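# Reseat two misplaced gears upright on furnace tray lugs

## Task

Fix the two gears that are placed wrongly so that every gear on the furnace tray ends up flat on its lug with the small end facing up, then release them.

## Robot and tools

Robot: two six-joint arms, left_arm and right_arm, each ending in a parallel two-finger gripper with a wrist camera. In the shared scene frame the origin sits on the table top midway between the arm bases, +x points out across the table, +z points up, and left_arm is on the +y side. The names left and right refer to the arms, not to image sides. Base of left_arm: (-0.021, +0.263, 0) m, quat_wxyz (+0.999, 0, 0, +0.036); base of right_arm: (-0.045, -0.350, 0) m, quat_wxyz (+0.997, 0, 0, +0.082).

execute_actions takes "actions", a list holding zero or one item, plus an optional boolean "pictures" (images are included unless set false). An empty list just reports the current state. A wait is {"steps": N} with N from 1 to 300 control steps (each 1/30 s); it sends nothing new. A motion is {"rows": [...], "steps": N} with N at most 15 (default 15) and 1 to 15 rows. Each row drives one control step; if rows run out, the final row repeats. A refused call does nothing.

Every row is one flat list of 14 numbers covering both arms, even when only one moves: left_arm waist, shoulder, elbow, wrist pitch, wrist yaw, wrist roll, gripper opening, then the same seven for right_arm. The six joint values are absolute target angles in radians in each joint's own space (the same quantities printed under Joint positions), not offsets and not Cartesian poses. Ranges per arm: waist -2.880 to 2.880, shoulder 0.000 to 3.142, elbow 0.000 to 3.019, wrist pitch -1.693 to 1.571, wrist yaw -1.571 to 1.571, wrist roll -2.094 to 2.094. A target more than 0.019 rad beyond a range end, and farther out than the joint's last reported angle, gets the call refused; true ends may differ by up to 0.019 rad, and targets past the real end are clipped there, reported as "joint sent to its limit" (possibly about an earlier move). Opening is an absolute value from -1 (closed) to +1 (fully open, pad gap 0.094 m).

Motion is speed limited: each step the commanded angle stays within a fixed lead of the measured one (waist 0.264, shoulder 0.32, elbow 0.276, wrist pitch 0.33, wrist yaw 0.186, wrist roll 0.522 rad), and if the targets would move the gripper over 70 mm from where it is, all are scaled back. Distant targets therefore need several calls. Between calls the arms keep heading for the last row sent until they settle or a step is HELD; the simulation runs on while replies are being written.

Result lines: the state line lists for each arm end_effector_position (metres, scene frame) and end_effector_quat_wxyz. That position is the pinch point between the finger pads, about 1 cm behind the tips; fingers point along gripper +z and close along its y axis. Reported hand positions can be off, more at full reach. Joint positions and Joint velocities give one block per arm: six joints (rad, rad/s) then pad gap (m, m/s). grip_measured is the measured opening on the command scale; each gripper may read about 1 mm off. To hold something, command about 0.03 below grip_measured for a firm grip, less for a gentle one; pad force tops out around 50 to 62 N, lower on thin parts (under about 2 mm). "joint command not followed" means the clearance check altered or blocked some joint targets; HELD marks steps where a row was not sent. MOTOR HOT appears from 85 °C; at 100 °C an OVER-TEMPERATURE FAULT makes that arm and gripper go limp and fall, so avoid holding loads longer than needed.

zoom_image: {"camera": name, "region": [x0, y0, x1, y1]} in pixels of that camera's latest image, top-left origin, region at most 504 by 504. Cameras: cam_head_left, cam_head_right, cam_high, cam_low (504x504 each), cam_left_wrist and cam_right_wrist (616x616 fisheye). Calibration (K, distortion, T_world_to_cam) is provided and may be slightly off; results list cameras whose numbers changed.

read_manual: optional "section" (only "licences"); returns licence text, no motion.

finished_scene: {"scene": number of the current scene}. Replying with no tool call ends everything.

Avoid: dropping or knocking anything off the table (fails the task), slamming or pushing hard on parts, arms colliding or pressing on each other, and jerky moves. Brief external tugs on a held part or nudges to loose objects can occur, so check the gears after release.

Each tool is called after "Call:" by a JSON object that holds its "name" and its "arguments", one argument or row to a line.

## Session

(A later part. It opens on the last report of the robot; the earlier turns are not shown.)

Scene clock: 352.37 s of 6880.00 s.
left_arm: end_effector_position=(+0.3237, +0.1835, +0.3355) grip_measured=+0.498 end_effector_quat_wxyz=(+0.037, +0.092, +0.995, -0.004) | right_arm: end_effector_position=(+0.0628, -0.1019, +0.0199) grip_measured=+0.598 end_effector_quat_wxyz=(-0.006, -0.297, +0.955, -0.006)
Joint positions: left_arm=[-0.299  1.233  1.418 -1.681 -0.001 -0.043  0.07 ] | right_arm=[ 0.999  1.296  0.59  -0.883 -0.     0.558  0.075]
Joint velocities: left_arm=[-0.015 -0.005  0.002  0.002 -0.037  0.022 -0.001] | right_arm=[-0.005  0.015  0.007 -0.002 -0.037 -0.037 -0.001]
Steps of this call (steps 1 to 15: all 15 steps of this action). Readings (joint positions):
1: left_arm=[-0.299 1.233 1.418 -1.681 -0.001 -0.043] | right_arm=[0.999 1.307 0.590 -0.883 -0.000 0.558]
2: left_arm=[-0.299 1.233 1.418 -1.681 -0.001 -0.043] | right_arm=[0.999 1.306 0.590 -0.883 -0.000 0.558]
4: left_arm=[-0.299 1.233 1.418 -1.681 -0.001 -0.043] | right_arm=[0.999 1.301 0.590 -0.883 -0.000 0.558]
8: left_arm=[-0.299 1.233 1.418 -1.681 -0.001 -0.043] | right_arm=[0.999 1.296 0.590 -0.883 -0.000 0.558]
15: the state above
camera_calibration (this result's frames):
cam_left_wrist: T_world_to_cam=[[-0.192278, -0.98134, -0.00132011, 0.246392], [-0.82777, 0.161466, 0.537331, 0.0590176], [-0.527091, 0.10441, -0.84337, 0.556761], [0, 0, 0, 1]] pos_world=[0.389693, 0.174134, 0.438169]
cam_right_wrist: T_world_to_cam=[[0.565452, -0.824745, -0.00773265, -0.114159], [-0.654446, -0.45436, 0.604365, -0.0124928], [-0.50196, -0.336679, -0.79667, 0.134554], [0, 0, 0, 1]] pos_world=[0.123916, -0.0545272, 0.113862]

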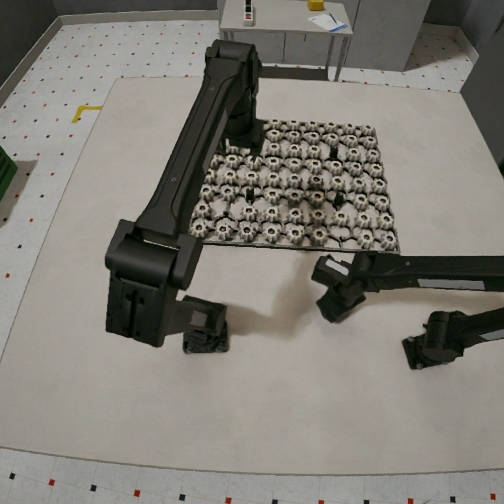

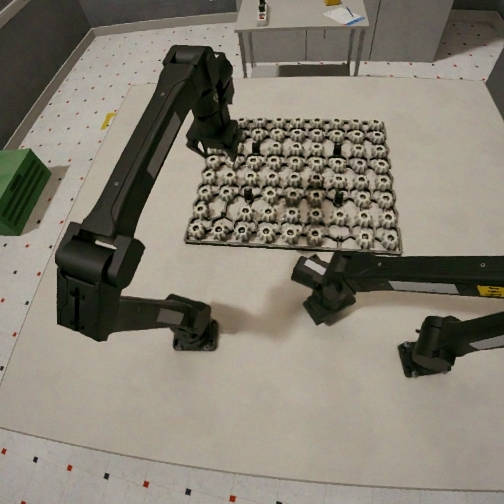

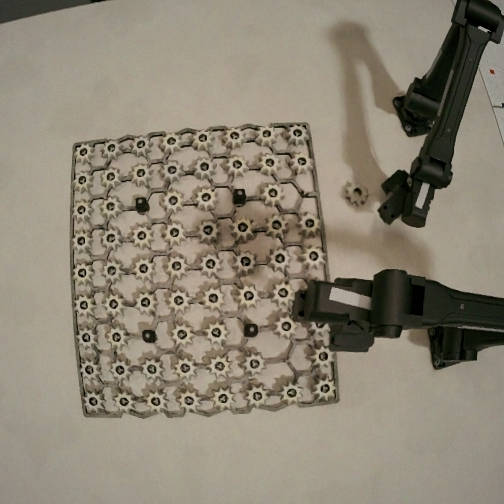

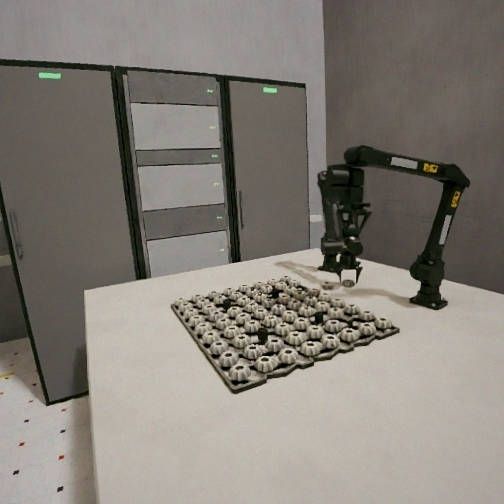

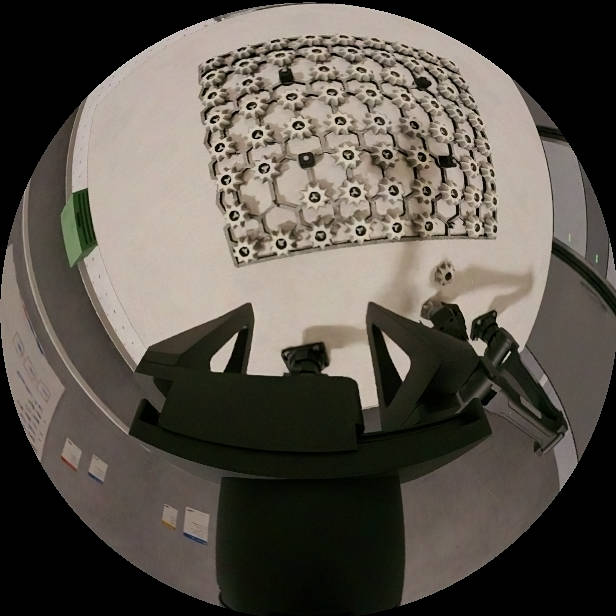

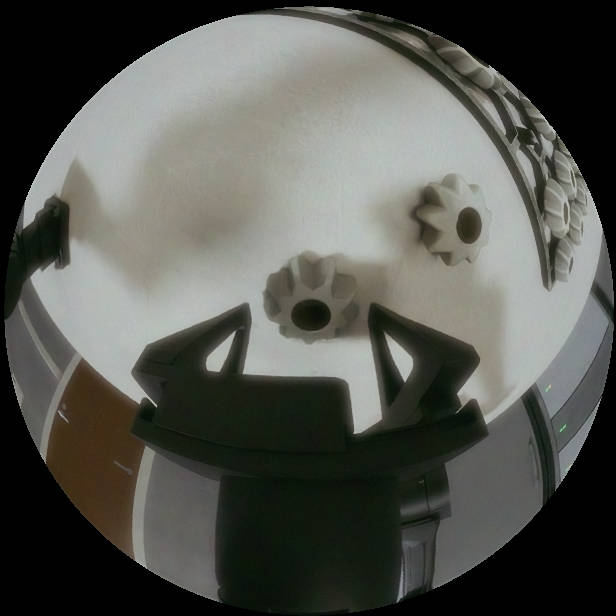

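Call:
{"name": "execute_actions", "arguments": {
  "actions": [
    {"rows": [[-0.3,1.239,1.45,-1.69,0,-0.03,0.5, 1.0,1.315,0.60,-0.86,0,0.55,0.6]],"steps":10}
  ],
  "pictures": false
}}

Call:
{"name": "execute_actions", "arguments": {
  "actions": [
    {"rows": [[-0.3,1.239,1.45,-1.69,0,-0.03,0.5, 1.0,1.315,0.60,-0.86,0,0.55,0.12]],"steps":12}
  ],
  "pictures": false
}}

Call:
{"name": "execute_actions", "arguments": {
  "actions": [
    {"rows": [[-0.3,1.239,1.45,-1.69,0,-0.03,0.5, 1.0,1.15,0.74,-1.14,0,0.55,0.12]],"steps":12}
  ],
  "pictures": false
}}

Call:
{"name": "execute_actions", "arguments": {
  "actions": [
    {"rows": [[-0.3,1.239,1.45,-1.69,0,-0.03,0.5, 0.405,1.464,1.07,-1.17,0,0.575,0.12]]}
  ],
  "pictures": false
}}

Call:
{"name": "execute_actions", "arguments": {
  "actions": [
    {"steps": 20}
  ],
  "pictures": false
}}

Call:
{"name": "execute_actions", "arguments": {
  "actions": [
    {"rows": [[-0.3,1.239,1.45,-1.69,0,-0.03,0.5, 0.405,1.53,0.975,-0.99,0,0.575,0.12]]}
  ]
}}

Scene clock: 372.50 s of 6880.00 s.
left_arm: end_effector_position=(+0.3237, +0.1835, +0.3355) grip_measured=+0.498 end_effector_quat_wxyz=(+0.037, +0.092, +0.995, -0.004) | right_arm: end_effector_position=(+0.0631, -0.1011, +0.0170) grip_measured=+0.598 end_effector_quat_wxyz=(-0.007, -0.297, +0.955, -0.008)
Joint positions: left_arm=[-0.299  1.233  1.418 -1.681 -0.001 -0.043  0.07 ] | right_arm=[ 0.999  1.307  0.59  -0.874 -0.     0.558  0.075]
Joint velocities: left_arm=[-0.015 -0.005  0.022  0.017 -0.11   0.007  0.   ] | right_arm=[-0.005 -0.015 -0.002  0.007 -0.125 -0.022 -0.001]
Steps of this call (steps 1 to 15: the robot went on to your last target; steps 16 to 90: nothing new was sent; then 16.80 s passed at rest; steps 91 to 100: all 10 steps of this action). Readings (joint positions):
91: left_arm=[-0.299 1.233 1.418 -1.681 -0.001 -0.043] | right_arm=[0.999 1.296 0.590 -0.881 -0.000 0.558]
92: left_arm=[-0.299 1.233 1.418 -1.681 -0.001 -0.043] | right_arm=[0.999 1.298 0.590 -0.878 -0.000 0.558]
94: left_arm=[-0.299 1.233 1.418 -1.681 -0.001 -0.043] | right_arm=[0.999 1.302 0.590 -0.875 -0.000 0.558]
98: left_arm=[-0.299 1.233 1.418 -1.681 -0.001 -0.043] | right_arm=[0.999 1.307 0.590 -0.874 -0.000 0.558]
100: the state above

Scene clock: 372.90 s of 6880.00 s.
left_arm: end_effector_position=(+0.3237, +0.1835, +0.3355) grip_measured=+0.498 end_effector_quat_wxyz=(+0.037, +0.092, +0.995, -0.004) | right_arm: end_effector_position=(+0.0633, -0.1009, +0.0169) grip_measured=+0.192 end_effector_quat_wxyz=(-0.006, -0.298, +0.955, -0.007)
Joint positions: left_arm=[-0.299  1.233  1.418 -1.681 -0.001 -0.043  0.07 ] | right_arm=[ 0.999  1.308  0.59  -0.873  0.     0.557  0.056]
Joint velocities: left_arm=[ 0.005  0.005 -0.012  0.002  0.066 -0.007 -0.   ] | right_arm=[-0.005 -0.005 -0.017 -0.017 -0.051  0.007 -0.   ]
Steps of this call (steps 1 to 12: all 12 steps of this action). Readings (joint positions):
1: left_arm=[-0.299 1.233 1.418 -1.681 -0.001 -0.043] | right_arm=[0.999 1.307 0.590 -0.873 -0.000 0.558]
2: left_arm=[-0.299 1.233 1.418 -1.681 -0.001 -0.043] | right_arm=[0.999 1.307 0.590 -0.873 0.000 0.557]
4: left_arm=[-0.299 1.233 1.418 -1.681 -0.001 -0.043] | right_arm=[0.999 1.308 0.590 -0.873 0.000 0.557]
8: left_arm=[-0.299 1.233 1.418 -1.681 -0.001 -0.043] | right_arm=[0.999 1.308 0.590 -0.873 0.000 0.557]
12: the state above

Scene clock: 373.30 s of 6880.00 s.
left_arm: end_effector_position=(+0.3237, +0.1835, +0.3355) grip_measured=+0.498 end_effector_quat_wxyz=(+0.037, +0.092, +0.995, -0.004) | right_arm: end_effector_position=(+0.0629, -0.1019, +0.0933) grip_measured=+0.192 end_effector_quat_wxyz=(+0.001, -0.298, +0.955, +0.001)
Joint positions: left_arm=[-0.299  1.233  1.418 -1.681 -0.001 -0.043  0.07 ] | right_arm=[ 0.999  1.14   0.697 -1.126  0.     0.557  0.056]
Joint velocities: left_arm=[ 0.005 -0.024  0.002  0.012  0.037 -0.095 -0.   ] | right_arm=[-0.005  0.024 -0.012  0.017 -0.037 -0.007  0.   ]
Steps of this call (steps 1 to 12: all 12 steps of this action). Readings (joint positions):
1: left_arm=[-0.299 1.233 1.418 -1.681 -0.001 -0.043] | right_arm=[0.999 1.302 0.599 -0.903 0.000 0.557]
2: left_arm=[-0.299 1.233 1.418 -1.681 -0.001 -0.043] | right_arm=[0.999 1.290 0.612 -0.968 0.000 0.557]
4: left_arm=[-0.299 1.233 1.418 -1.681 -0.001 -0.043] | right_arm=[0.999 1.240 0.634 -1.064 0.000 0.557]
8: left_arm=[-0.299 1.233 1.418 -1.681 -0.001 -0.043] | right_arm=[0.999 1.150 0.677 -1.124 0.000 0.557]
12: the state above

Scene clock: 373.80 s of 6880.00 s.
left_arm: end_effector_position=(+0.3237, +0.1835, +0.3355) grip_measured=+0.498 end_effector_quat_wxyz=(+0.037, +0.092, +0.995, -0.004) | right_arm: end_effector_position=(+0.2756, -0.1517, +0.0862) grip_measured=+0.193 end_effector_quat_wxyz=(-0.032, +0.002, +0.999, -0.023)
Joint positions: left_arm=[-0.299  1.233  1.418 -1.681 -0.001 -0.043  0.07 ] | right_arm=[ 0.394  1.495  0.998 -1.153  0.004  0.562  0.056]
Joint velocities: left_arm=[-0.015 -0.005  0.012 -0.007  0.066  0.022  0.001] | right_arm=[-0.767 -0.054  0.354  0.002  0.081  0.007  0.   ]
Steps of this call (steps 1 to 15: all 15 steps of this action). Readings (joint positions):
1: left_arm=[-0.299 1.233 1.418 -1.681 -0.001 -0.043] | right_arm=[0.988 1.154 0.703 -1.132 -0.006 0.557]
2: left_arm=[-0.299 1.233 1.418 -1.681 -0.001 -0.043] | right_arm=[0.960 1.186 0.722 -1.145 -0.010 0.557]
4: left_arm=[-0.299 1.233 1.418 -1.681 -0.001 -0.043] | right_arm=[0.878 1.279 0.777 -1.152 -0.010 0.557]
8: left_arm=[-0.299 1.233 1.418 -1.681 -0.001 -0.043] | right_arm=[0.700 1.432 0.890 -1.152 -0.008 0.557]
15: the state above

Scene clock: 374.47 s of 6880.00 s.
left_arm: end_effector_position=(+0.3237, +0.1835, +0.3355) grip_measured=+0.498 end_effector_quat_wxyz=(+0.037, +0.092, +0.995, -0.004) | right_arm: end_effector_position=(+0.2797, -0.1423, +0.0966) grip_measured=+0.192 end_effector_quat_wxyz=(-0.022, -0.003, +1.000, -0.014)
Joint positions: left_arm=[-0.299  1.233  1.418 -1.681 -0.001 -0.043  0.07 ] | right_arm=[ 0.407  1.486  1.021 -1.158  0.     0.565  0.056]
Joint velocities: left_arm=[ 0.015  0.005 -0.002  0.007 -0.066 -0.051  0.001] | right_arm=[-0.005  0.005 -0.002  0.002 -0.022  0.007  0.001]
Steps of this call (steps 1 to 20: the robot went on to your last target). Readings (joint positions):
1: left_arm=[-0.299 1.233 1.418 -1.681 -0.001 -0.043] | right_arm=[0.374 1.494 1.009 -1.153 0.006 0.563]
2: left_arm=[-0.299 1.233 1.418 -1.681 -0.001 -0.043] | right_arm=[0.365 1.492 1.016 -1.153 0.007 0.564]
4: left_arm=[-0.299 1.233 1.418 -1.681 -0.001 -0.043] | right_arm=[0.367 1.488 1.021 -1.153 0.006 0.564]
8: left_arm=[-0.299 1.233 1.418 -1.681 -0.001 -0.043] | right_arm=[0.398 1.486 1.021 -1.158 0.001 0.565]
20: the state above

Scene clock: 374.97 s of 6880.00 s.
left_arm: end_effector_position=(+0.3237, +0.1835, +0.3355) grip_measured=+0.498 end_effector_quat_wxyz=(+0.037, +0.092, +0.995, -0.004) | right_arm: end_effector_position=(+0.2856, -0.1384, +0.0504) grip_measured=+0.193 end_effector_quat_wxyz=(-0.011, -0.003, +1.000, -0.007)
Joint positions: left_arm=[-0.299  1.233  1.418 -1.681 -0.001 -0.043  0.07 ] | right_arm=[ 0.407  1.553  0.958 -1.001  0.     0.565  0.056]
Joint velocities: left_arm=[-0.005  0.005  0.012  0.007 -0.066  0.022  0.   ] | right_arm=[ 0.005 -0.005  0.007 -0.002 -0.007 -0.022 -0.   ]
Steps of this call (steps 1 to 15: all 15 steps of this action). Readings (joint positions):
1: left_arm=[-0.299 1.233 1.418 -1.681 -0.001 -0.043] | right_arm=[0.407 1.487 1.013 -1.134 0.000 0.565]
2: left_arm=[-0.299 1.233 1.418 -1.681 -0.001 -0.043] | right_arm=[0.407 1.488 1.000 -1.086 0.000 0.565]
4: left_arm=[-0.299 1.233 1.418 -1.681 -0.001 -0.043] | right_arm=[0.407 1.508 0.982 -1.026 0.000 0.565]
8: left_arm=[-0.299 1.233 1.418 -1.681 -0.001 -0.043] | right_arm=[0.407 1.547 0.963 -1.005 0.000 0.565]
15: the state above
camera_calibration (this result's frames):
cam_left_wrist: T_world_to_cam=[[-0.192278, -0.98134, -0.00132011, 0.246392], [-0.82777, 0.161466, 0.537331, 0.0590176], [-0.527091, 0.10441, -0.84337, 0.556761], [0, 0, 0, 1]] pos_world=[0.389693, 0.174134, 0.438169]
cam_right_wrist: T_world_to_cam=[[0.00283236, -0.999993, -0.00247444, -0.133926], [-0.792678, -0.00375367, 0.609629, 0.199929], [-0.609634, 0.000234741, -0.792683, 0.33557], [0, 0, 0, 1]] pos_world=[0.363434, -0.133254, 0.143787]

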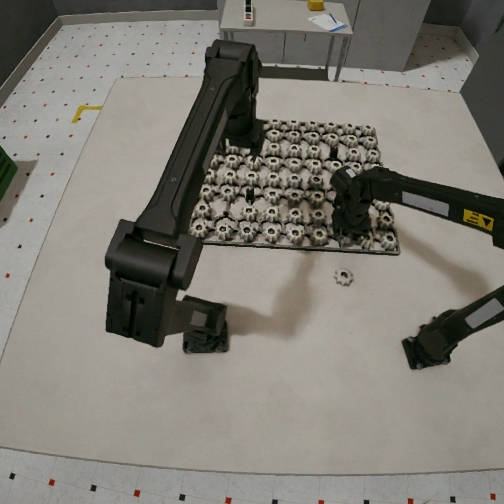

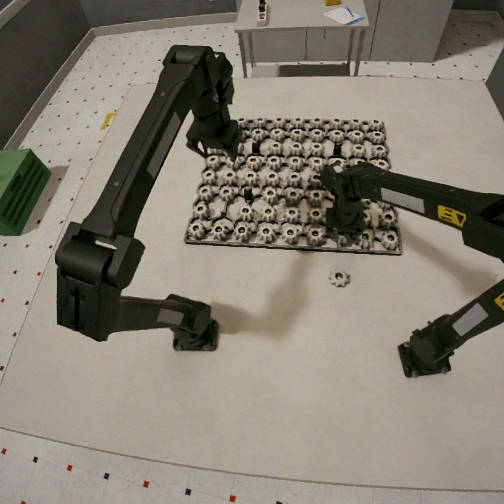

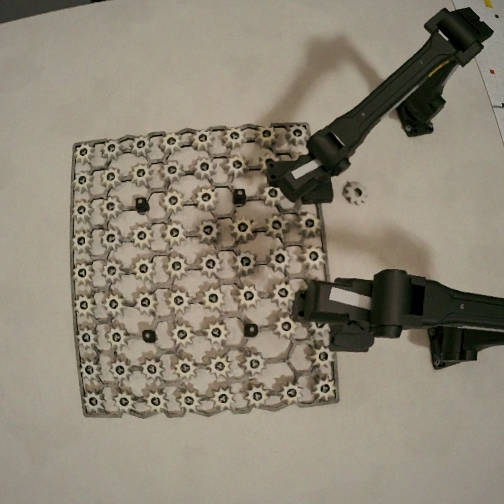

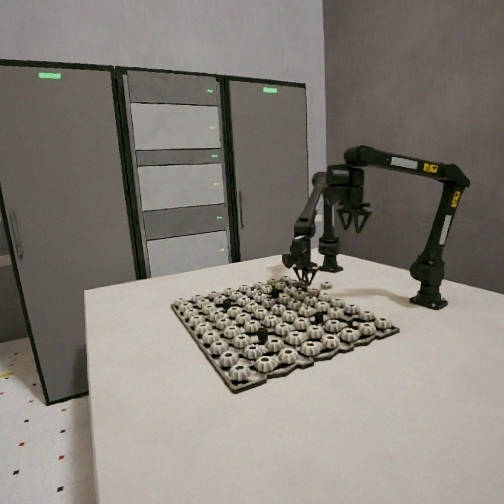

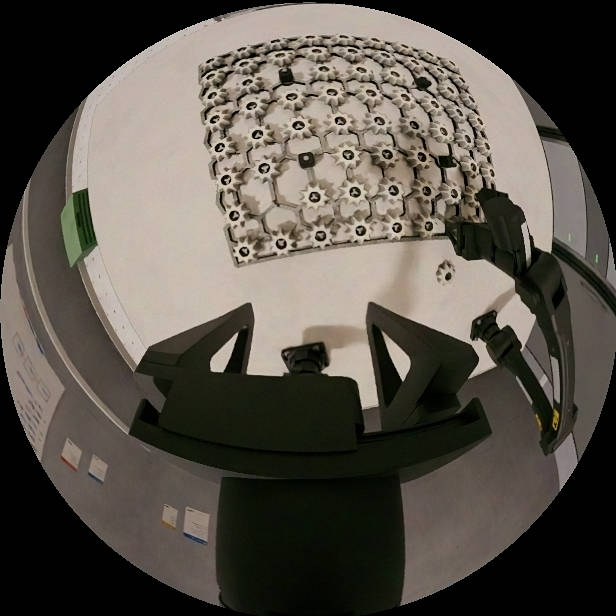

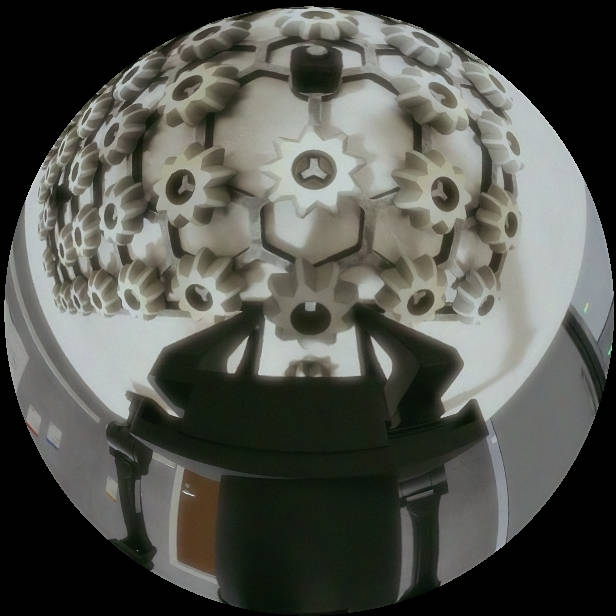

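Aligned. Descend and release.

Call:
{"name": "execute_actions", "arguments": {
  "actions": [
    {"rows": [[-0.3,1.239,1.45,-1.69,0,-0.03,0.5, 0.405,1.575,0.94,-0.915,0,0.575,0.12]]}
  ],
  "pictures": false
}}

Call:
{"name": "execute_actions", "arguments": {
  "actions": [
    {"rows": [[-0.3,1.239,1.45,-1.69,0,-0.03,0.5, 0.405,1.575,0.94,-0.915,0,0.575,0.4]],"steps":10}
  ],
  "pictures": false
}}

Call:
{"name": "execute_actions", "arguments": {
  "actions": [
    {"rows": [[-0.3,1.239,1.45,-1.69,0,-0.03,0.5, 0.405,1.44,1.08,-1.19,0,0.575,0.4]]}
  ]
}}

Scene clock: 384.13 s of 6880.00 s.
left_arm: end_effector_position=(+0.3237, +0.1835, +0.3355) grip_measured=+0.498 end_effector_quat_wxyz=(+0.037, +0.092, +0.995, -0.004) | right_arm: end_effector_position=(+0.2882, -0.1376, +0.0323) grip_measured=+0.193 end_effector_quat_wxyz=(-0.003, -0.002, +1.000, -0.003)
Joint positions: left_arm=[-0.299  1.233  1.418 -1.681 -0.001 -0.043  0.07 ] | right_arm=[ 0.406  1.579  0.932 -0.932  0.002  0.565  0.056]
Joint velocities: left_arm=[ 0.005  0.005  0.002  0.002 -0.037 -0.007  0.   ] | right_arm=[-0.005 -0.024  0.002 -0.002  0.051 -0.037  0.   ]
Steps of this call (steps 1 to 15: the robot went on to your last target; steps 16 to 90: nothing new was sent; then 5.67 s passed at rest; steps 91 to 105: all 15 steps of this action). Readings (joint positions):
91: left_arm=[-0.299 1.233 1.418 -1.681 -0.001 -0.043] | right_arm=[0.407 1.554 0.954 -0.989 0.000 0.565]
92: left_arm=[-0.299 1.233 1.418 -1.681 -0.001 -0.043] | right_arm=[0.407 1.555 0.948 -0.966 0.000 0.565]
94: left_arm=[-0.299 1.233 1.418 -1.681 -0.001 -0.043] | right_arm=[0.406 1.564 0.939 -0.943 0.003 0.565]
98: left_arm=[-0.299 1.233 1.418 -1.681 -0.001 -0.043] | right_arm=[0.406 1.579 0.932 -0.932 0.002 0.565]
105: the state above

Scene clock: 384.47 s of 6880.00 s.
left_arm: end_effector_position=(+0.3237, +0.1835, +0.3355) grip_measured=+0.498 end_effector_quat_wxyz=(+0.037, +0.092, +0.995, -0.004) | right_arm: end_effector_position=(+0.2888, -0.1372, +0.0323) grip_measured=+0.398 end_effector_quat_wxyz=(-0.002, -0.002, +1.000, -0.002)
Joint positions: left_arm=[-0.299  1.233  1.418 -1.681 -0.001 -0.043  0.07 ] | right_arm=[ 0.406  1.579  0.932 -0.929  0.002  0.565  0.066]
Joint velocities: left_arm=[ 0.005 -0.005  0.002  0.007  0.051 -0.037 -0.001] | right_arm=[-0.005 -0.024  0.007 -0.007 -0.037  0.007 -0.   ]
Steps of this call (steps 1 to 10: all 10 steps of this action). Readings (joint positions):
1: left_arm=[-0.299 1.233 1.418 -1.681 -0.001 -0.043] | right_arm=[0.406 1.579 0.932 -0.932 0.002 0.565]
2: left_arm=[-0.299 1.233 1.418 -1.681 -0.001 -0.043] | right_arm=[0.406 1.579 0.932 -0.931 0.002 0.565]
4: left_arm=[-0.299 1.233 1.418 -1.681 -0.001 -0.043] | right_arm=[0.406 1.579 0.932 -0.930 0.002 0.565]
8: left_arm=[-0.299 1.233 1.418 -1.681 -0.001 -0.043] | right_arm=[0.406 1.579 0.932 -0.929 0.002 0.565]
10: the state above

Scene clock: 384.97 s of 6880.00 s.
left_arm: end_effector_position=(+0.3237, +0.1835, +0.3355) grip_measured=+0.498 end_effector_quat_wxyz=(+0.037, +0.092, +0.995, -0.004) | right_arm: end_effector_position=(+0.2876, -0.1379, +0.1314) grip_measured=+0.398 end_effector_quat_wxyz=(+0.010, -0.002, +1.000, +0.006)
Joint positions: left_arm=[-0.299  1.233  1.418 -1.681 -0.001 -0.043  0.07 ] | right_arm=[ 0.406  1.422  1.053 -1.178  0.002  0.565  0.066]
Joint velocities: left_arm=[-0.015 -0.005  0.007 -0.012 -0.022  0.022  0.   ] | right_arm=[-0.015  0.103 -0.012 -0.061 -0.007  0.066  0.   ]
Steps of this call (steps 1 to 15: all 15 steps of this action). Readings (joint positions):
1: left_arm=[-0.299 1.233 1.418 -1.681 -0.001 -0.043] | right_arm=[0.406 1.576 0.939 -0.958 0.002 0.565]
2: left_arm=[-0.299 1.233 1.418 -1.681 -0.001 -0.043] | right_arm=[0.406 1.570 0.949 -1.014 0.002 0.565]
4: left_arm=[-0.299 1.233 1.418 -1.681 -0.001 -0.043] | right_arm=[0.406 1.539 0.969 -1.096 0.002 0.565]
8: left_arm=[-0.299 1.233 1.418 -1.681 -0.001 -0.043] | right_arm=[0.406 1.458 1.019 -1.169 0.002 0.565]
15: the state above
camera_calibration (this result's frames):
cam_left_wrist: T_world_to_cam=[[-0.192278, -0.98134, -0.00132011, 0.246392], [-0.82777, 0.161466, 0.537331, 0.0590176], [-0.527091, 0.10441, -0.84337, 0.556761], [0, 0, 0, 1]] pos_world=[0.389693, 0.174134, 0.438169]
cam_right_wrist: T_world_to_cam=[[0.00156678, -0.999607, -0.027978, -0.129457], [-0.817618, -0.0173891, 0.575498, 0.161921], [-0.575758, 0.0219736, -0.817325, 0.397462], [0, 0, 0, 1]] pos_world=[0.361435, -0.135324, 0.228048]

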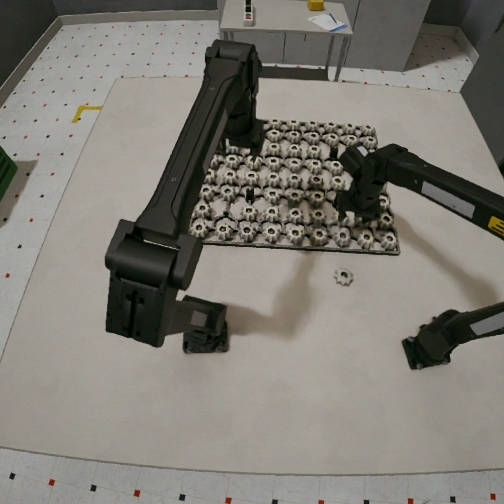

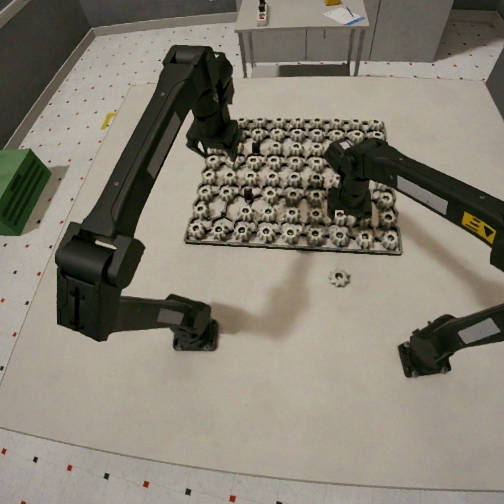

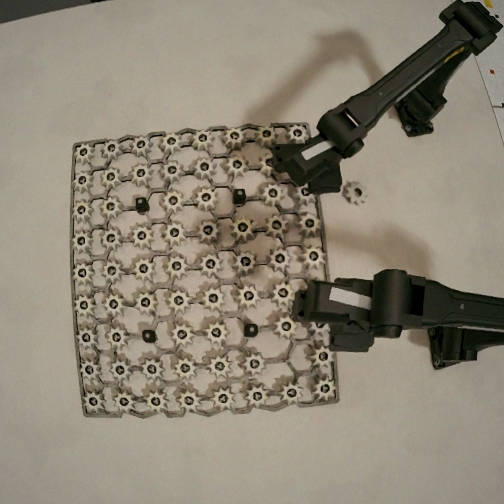

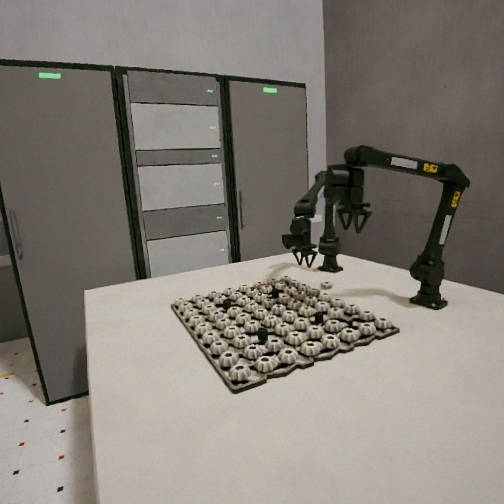

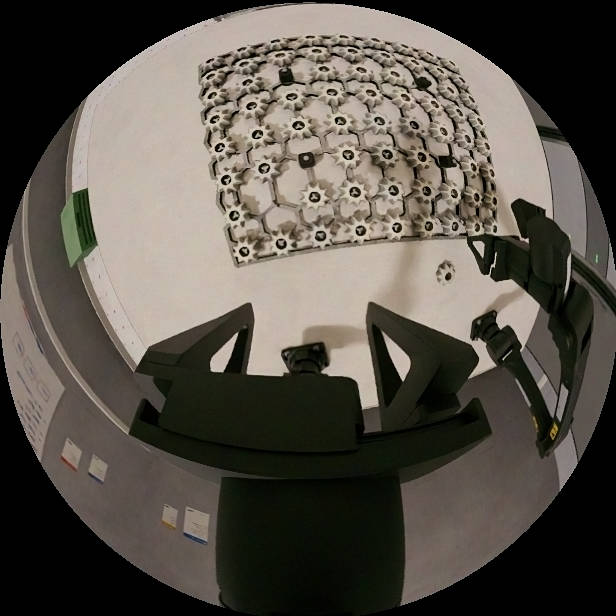

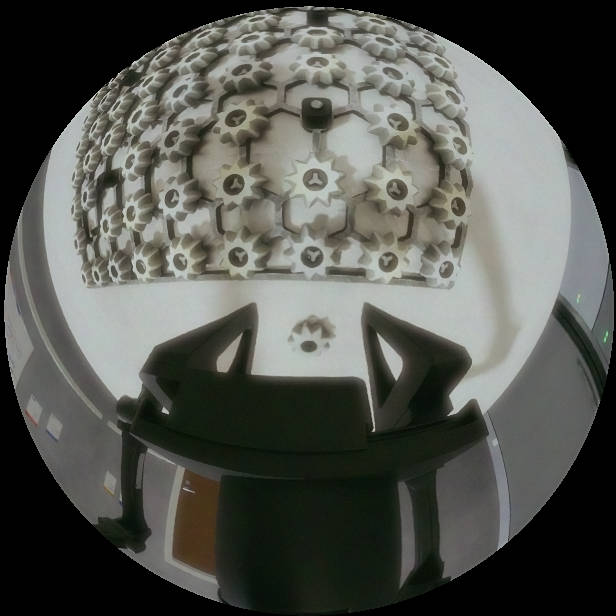

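Call:
{"name": "execute_actions", "arguments": {
  "actions": [
    {"rows": [[-1.682,0.292,0.31,0.02,0,0,1, 0.634,1.187,0.72,-1.076,0,0.575,0.6]]}
  ],
  "pictures": false
}}

Call:
{"name": "execute_actions", "arguments": {
  "actions": [
    {"steps": 15}
  ],
  "pictures": false
}}

Call:
{"name": "execute_actions", "arguments": {
  "actions": [
    {"rows": [[-1.682,0.292,0.31,0.02,0,0,1, 0.634,1.285,0.615,-0.87,0,0.575,0.6]]}
  ]
}}

Scene clock: 411.40 s of 6880.00 s.
left_arm: end_effector_position=(+0.0767, -0.0022, +0.2705) grip_measured=+1.000 end_effector_quat_wxyz=(+0.480, +0.455, +0.668, -0.340) | right_arm: end_effector_position=(+0.1468, -0.1515, +0.0826) grip_measured=+0.598 end_effector_quat_wxyz=(-0.002, -0.118, +0.993, -0.000)
Joint positions: left_arm=[-1.288  0.247  0.398 -0.463  0.    -0.019  0.094] | right_arm=[ 0.639  1.177  0.692 -1.09  -0.002  0.565  0.075]
Joint velocities: left_arm=[-2.623 -0.816 -1.717  3.031 -0.066 -0.037  0.   ] | right_arm=[-0.054 -0.005  0.002  0.002 -0.051  0.007  0.   ]
Steps of this call (steps 1 to 30: the robot went on to your last target; steps 31 to 90: nothing new was sent; then 22.93 s passed at rest; steps 91 to 105: all 15 steps of this action). Readings (joint positions):
91: left_arm=[-0.311 1.217 1.395 -1.640 -0.006 -0.042] | right_arm=[0.415 1.424 1.035 -1.164 0.004 0.565]
92: left_arm=[-0.339 1.180 1.337 -1.555 -0.008 -0.041] | right_arm=[0.432 1.398 0.995 -1.136 0.006 0.565]
94: left_arm=[-0.440 1.077 1.202 -1.408 -0.007 -0.037] | right_arm=[0.501 1.326 0.888 -1.112 0.005 0.565]
98: left_arm=[-0.716 0.802 0.918 -1.095 -0.002 -0.029] | right_arm=[0.650 1.189 0.707 -1.099 -0.003 0.565]
105: the state above

Scene clock: 411.90 s of 6880.00 s.
left_arm: end_effector_position=(-0.0356, -0.0431, +0.3025) grip_measured=+1.000 end_effector_quat_wxyz=(+0.484, +0.508, +0.492, -0.514) | right_arm: end_effector_position=(+0.1470, -0.1518, +0.0821) grip_measured=+0.598 end_effector_quat_wxyz=(-0.003, -0.118, +0.993, -0.001)
Joint positions: left_arm=[-1.688  0.292  0.288  0.002  0.002 -0.014  0.094] | right_arm=[ 0.638  1.179  0.692 -1.09  -0.002  0.565  0.075]
Joint velocities: left_arm=[-0.015 -0.015  0.002 -0.002 -0.066  0.066  0.   ] | right_arm=[-0.005 -0.005 -0.002 -0.012  0.022  0.007 -0.   ]
Steps of this call (steps 1 to 15: the robot went on to your last target). Readings (joint positions):
1: left_arm=[-1.380 0.233 0.348 -0.363 -0.001 -0.018] | right_arm=[0.638 1.178 0.692 -1.090 -0.002 0.565]
2: left_arm=[-1.475 0.238 0.313 -0.266 -0.001 -0.018] | right_arm=[0.638 1.178 0.692 -1.090 -0.002 0.565]
4: left_arm=[-1.642 0.269 0.287 -0.112 0.002 -0.016] | right_arm=[0.638 1.179 0.692 -1.090 -0.002 0.565]
8: left_arm=[-1.714 0.292 0.288 -0.009 0.004 -0.014] | right_arm=[0.638 1.179 0.692 -1.090 -0.002 0.565]
15: the state above

Scene clock: 412.40 s of 6880.00 s.
left_arm: end_effector_position=(-0.0356, -0.0431, +0.3025) grip_measured=+1.000 end_effector_quat_wxyz=(+0.484, +0.508, +0.492, -0.514) | right_arm: end_effector_position=(+0.1473, -0.1516, +0.0233) grip_measured=+0.598 end_effector_quat_wxyz=(-0.003, -0.118, +0.993, -0.002)
Joint positions: left_arm=[-1.688  0.292  0.288  0.002  0.002 -0.014  0.094] | right_arm=[ 0.638  1.297  0.603 -0.884 -0.002  0.565  0.075]
Joint velocities: left_arm=[-0.015 -0.005 -0.002 -0.012  0.007 -0.022  0.   ] | right_arm=[-0.005 -0.034 -0.012  0.007  0.037 -0.037 -0.   ]
Steps of this call (steps 1 to 15: all 15 steps of this action). Readings (joint positions):
1: left_arm=[-1.688 0.292 0.288 0.002 0.002 -0.014] | right_arm=[0.638 1.183 0.683 -1.054 -0.002 0.565]
2: left_arm=[-1.688 0.292 0.288 0.002 0.002 -0.014] | right_arm=[0.638 1.194 0.666 -0.986 -0.002 0.565]
4: left_arm=[-1.688 0.292 0.288 0.002 0.002 -0.014] | right_arm=[0.638 1.239 0.639 -0.912 -0.002 0.565]
8: left_arm=[-1.688 0.292 0.288 0.002 0.002 -0.014] | right_arm=[0.638 1.303 0.607 -0.889 -0.002 0.565]
15: the state above
camera_calibration (this result's frames):
cam_left_wrist: T_world_to_cam=[[-0.999059, 0.0432255, 0.003504, -0.0311778], [0.0231331, 0.599521, -0.800024, 0.269651], [-0.0366822, -0.799191, -0.599957, 0.268126], [0, 0, 0, 1]] pos_world=[-0.0275509, 0.0539694, 0.376701]
cam_right_wrist: T_world_to_cam=[[0.230822, -0.972889, -0.0144507, -0.175947], [-0.777818, -0.193423, 0.597986, 0.0760562], [-0.584569, -0.126789, -0.801376, 0.206989], [0, 0, 0, 1]] pos_world=[0.22077, -0.130222, 0.117853]

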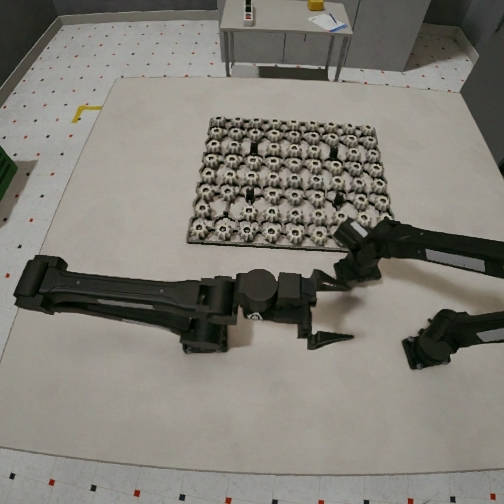

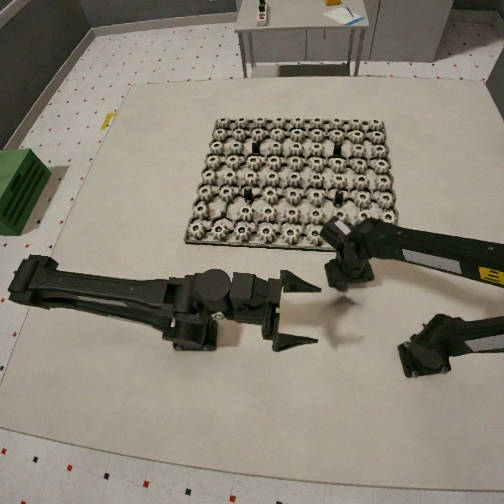

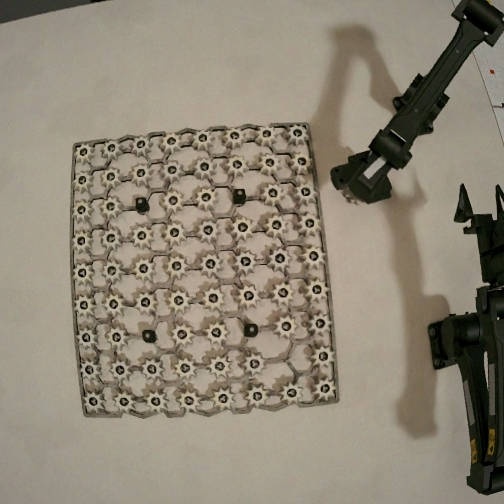

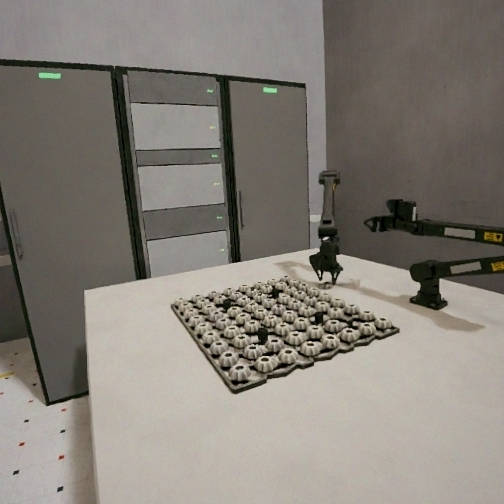

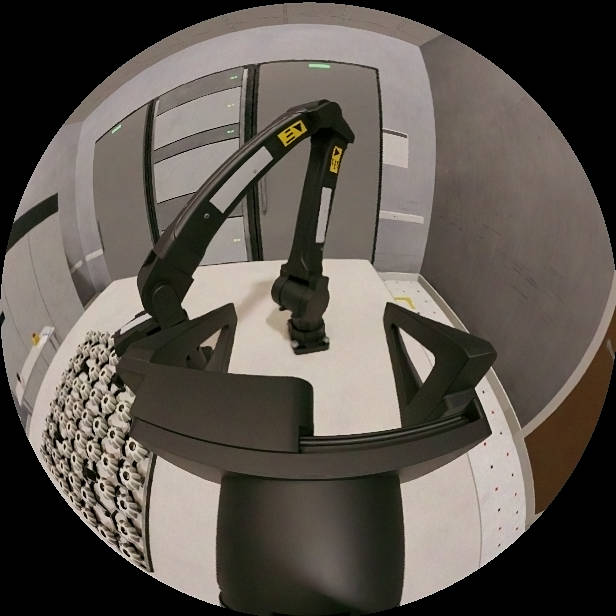

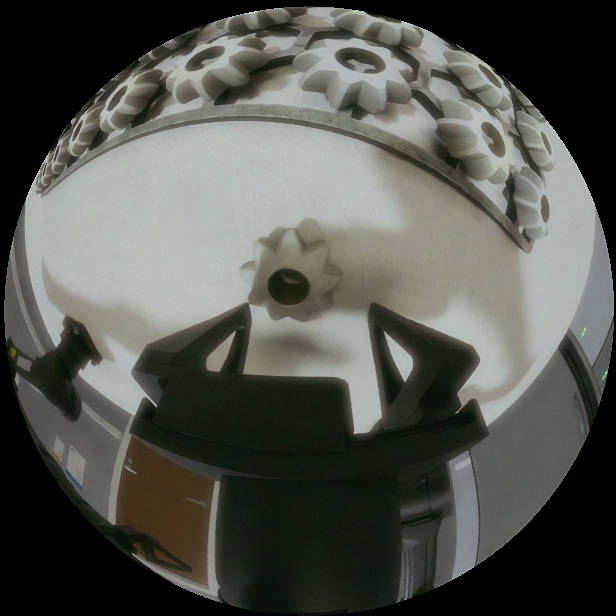

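Call:
{"name": "execute_actions", "arguments": {
  "actions": [
    {"rows": [[-1.682,0.292,0.31,0.02,0,0,1, 0.634,1.17,0.72,-1.09,0,0.575,0.7]],"steps":10}
  ],
  "pictures": false
}}

Call:
{"name": "execute_actions", "arguments": {
  "actions": [
    {"rows": [[-1.682,0.292,0.31,0.02,0,0,1, 0.65,1.24,0.75,-1.03,0,0.575,0.7]],"steps":12}
  ],
  "pictures": false
}}

Call:
{"name": "execute_actions", "arguments": {
  "actions": [
    {"rows": [[-1.682,0.292,0.31,0.02,0,0,1, 0.65,1.338,0.648,-0.84,0,0.575,0.7]]}
  ]
}}

Scene clock: 433.20 s of 6880.00 s.
left_arm: end_effector_position=(-0.0356, -0.0431, +0.3025) grip_measured=+1.000 end_effector_quat_wxyz=(+0.484, +0.508, +0.492, -0.514) | right_arm: end_effector_position=(+0.1493, -0.1495, +0.0881) grip_measured=+0.698 end_effector_quat_wxyz=(+0.013, -0.118, +0.993, +0.011)
Joint positions: left_arm=[-1.688  0.292  0.288  0.002  0.002 -0.014  0.094] | right_arm=[ 0.638  1.15   0.689 -1.075 -0.002  0.565  0.08 ]
Joint velocities: left_arm=[-0.005 -0.005 -0.007 -0.007  0.051 -0.066  0.   ] | right_arm=[ 0.005  0.015 -0.007  0.002 -0.051 -0.007 -0.001]
Steps of this call (steps 1 to 15: the robot went on to your last target; steps 16 to 90: nothing new was sent; then 17.47 s passed at rest; steps 91 to 100: all 10 steps of this action). Readings (joint positions):
91: left_arm=[-1.688 0.292 0.288 0.002 0.002 -0.014] | right_arm=[0.638 1.290 0.611 -0.917 -0.002 0.565]
92: left_arm=[-1.688 0.292 0.288 0.002 0.002 -0.014] | right_arm=[0.638 1.276 0.623 -0.979 -0.002 0.565]
94: left_arm=[-1.688 0.292 0.288 0.002 0.002 -0.014] | right_arm=[0.638 1.225 0.645 -1.049 -0.002 0.565]
98: left_arm=[-1.688 0.292 0.288 0.002 0.002 -0.014] | right_arm=[0.638 1.154 0.682 -1.075 -0.002 0.565]
100: the state above

Scene clock: 433.60 s of 6880.00 s.
left_arm: end_effector_position=(-0.0356, -0.0431, +0.3025) grip_measured=+1.000 end_effector_quat_wxyz=(+0.484, +0.508, +0.492, -0.514) | right_arm: end_effector_position=(+0.1544, -0.1422, +0.0665) grip_measured=+0.698 end_effector_quat_wxyz=(-0.008, -0.120, +0.993, -0.005)
Joint positions: left_arm=[-1.688  0.292  0.288  0.002  0.002 -0.014  0.094] | right_arm=[ 0.643  1.25   0.702 -1.042 -0.002  0.565  0.08 ]
Joint velocities: left_arm=[ 0.005 -0.005 -0.012 -0.007  0.022 -0.022  0.   ] | right_arm=[-0.005 -0.005  0.012 -0.002  0.007  0.007 -0.   ]
Steps of this call (steps 1 to 12: all 12 steps of this action). Readings (joint positions):
1: left_arm=[-1.688 0.292 0.288 0.002 0.002 -0.014] | right_arm=[0.638 1.157 0.690 -1.071 -0.002 0.565]
2: left_arm=[-1.688 0.292 0.288 0.002 0.002 -0.014] | right_arm=[0.639 1.170 0.692 -1.064 -0.002 0.565]
4: left_arm=[-1.688 0.292 0.288 0.002 0.002 -0.014] | right_arm=[0.641 1.209 0.700 -1.050 -0.002 0.565]
8: left_arm=[-1.688 0.292 0.288 0.002 0.002 -0.014] | right_arm=[0.643 1.250 0.702 -1.042 -0.002 0.565]
12: the state above

Scene clock: 434.10 s of 6880.00 s.
left_arm: end_effector_position=(-0.0356, -0.0431, +0.3025) grip_measured=+1.000 end_effector_quat_wxyz=(+0.484, +0.508, +0.492, -0.514) | right_arm: end_effector_position=(+0.1600, -0.1364, +0.0199) grip_measured=+0.698 end_effector_quat_wxyz=(+0.002, -0.120, +0.993, +0.003)
Joint positions: left_arm=[-1.688  0.292  0.288  0.002  0.002 -0.014  0.094] | right_arm=[ 0.643  1.351  0.64  -0.854 -0.002  0.565  0.08 ]
Joint velocities: left_arm=[ 0.005  0.005  0.002 -0.002 -0.022  0.007  0.   ] | right_arm=[ 0.005 -0.015 -0.002  0.002  0.007  0.007 -0.001]
Steps of this call (steps 1 to 15: all 15 steps of this action). Readings (joint positions):
1: left_arm=[-1.688 0.292 0.288 0.002 0.002 -0.014] | right_arm=[0.643 1.254 0.694 -1.010 -0.002 0.565]
2: left_arm=[-1.688 0.292 0.288 0.002 0.002 -0.014] | right_arm=[0.643 1.263 0.682 -0.949 -0.002 0.565]
4: left_arm=[-1.688 0.292 0.288 0.002 0.002 -0.014] | right_arm=[0.643 1.299 0.665 -0.881 -0.002 0.565]
8: left_arm=[-1.688 0.292 0.288 0.002 0.002 -0.014] | right_arm=[0.643 1.350 0.644 -0.857 -0.002 0.565]
15: the state above
camera_calibration (this result's frames):
cam_left_wrist: T_world_to_cam=[[-0.999059, 0.0432255, 0.003504, -0.0311778], [0.0231331, 0.599521, -0.800024, 0.269651], [-0.0366822, -0.799191, -0.599957, 0.268126], [0, 0, 0, 1]] pos_world=[-0.0275509, 0.0539694, 0.376701]
cam_right_wrist: T_world_to_cam=[[0.235805, -0.971564, -0.0214315, -0.164585], [-0.782177, -0.202835, 0.589116, 0.0904818], [-0.576711, -0.122153, -0.807764, 0.213161], [0, 0, 0, 1]] pos_world=[0.232515, -0.115514, 0.115352]

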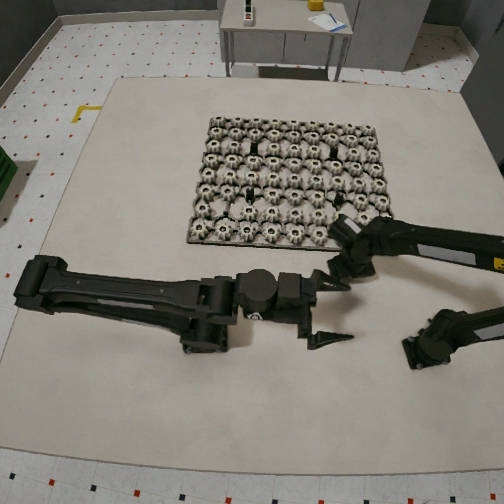

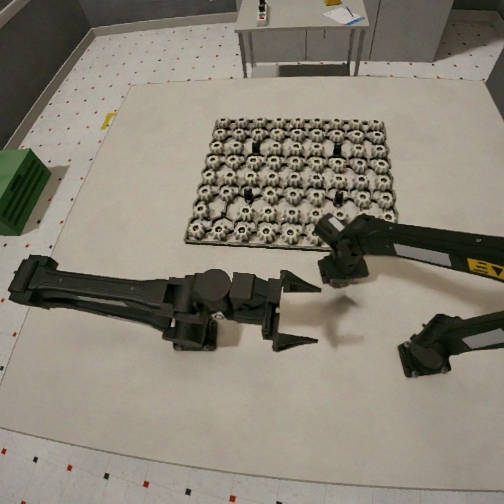

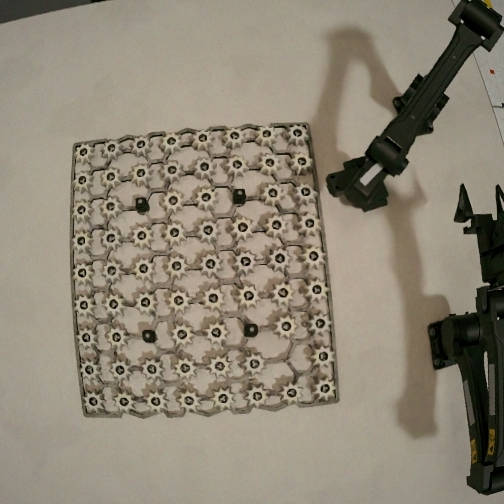

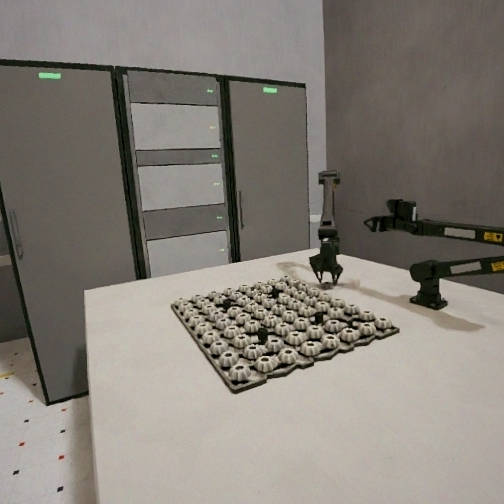

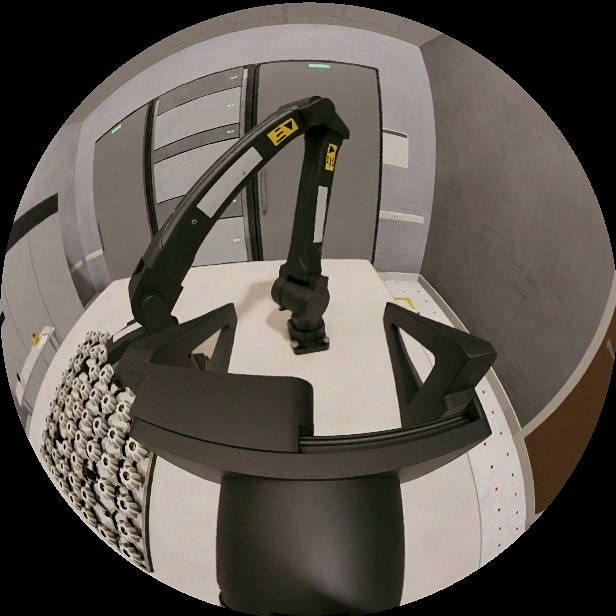

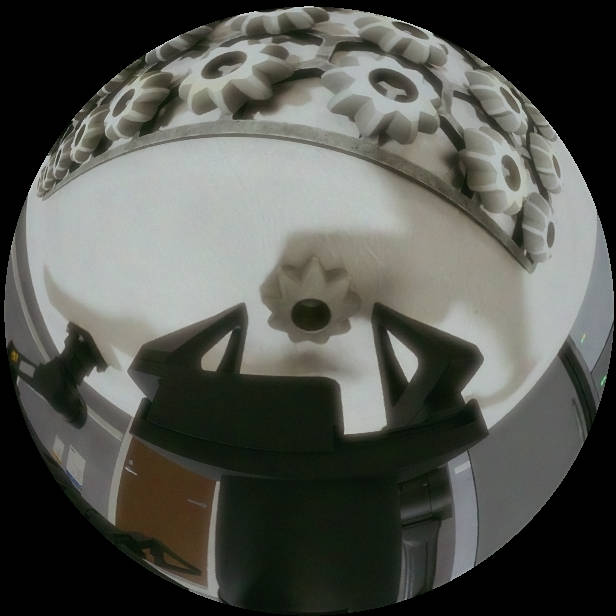

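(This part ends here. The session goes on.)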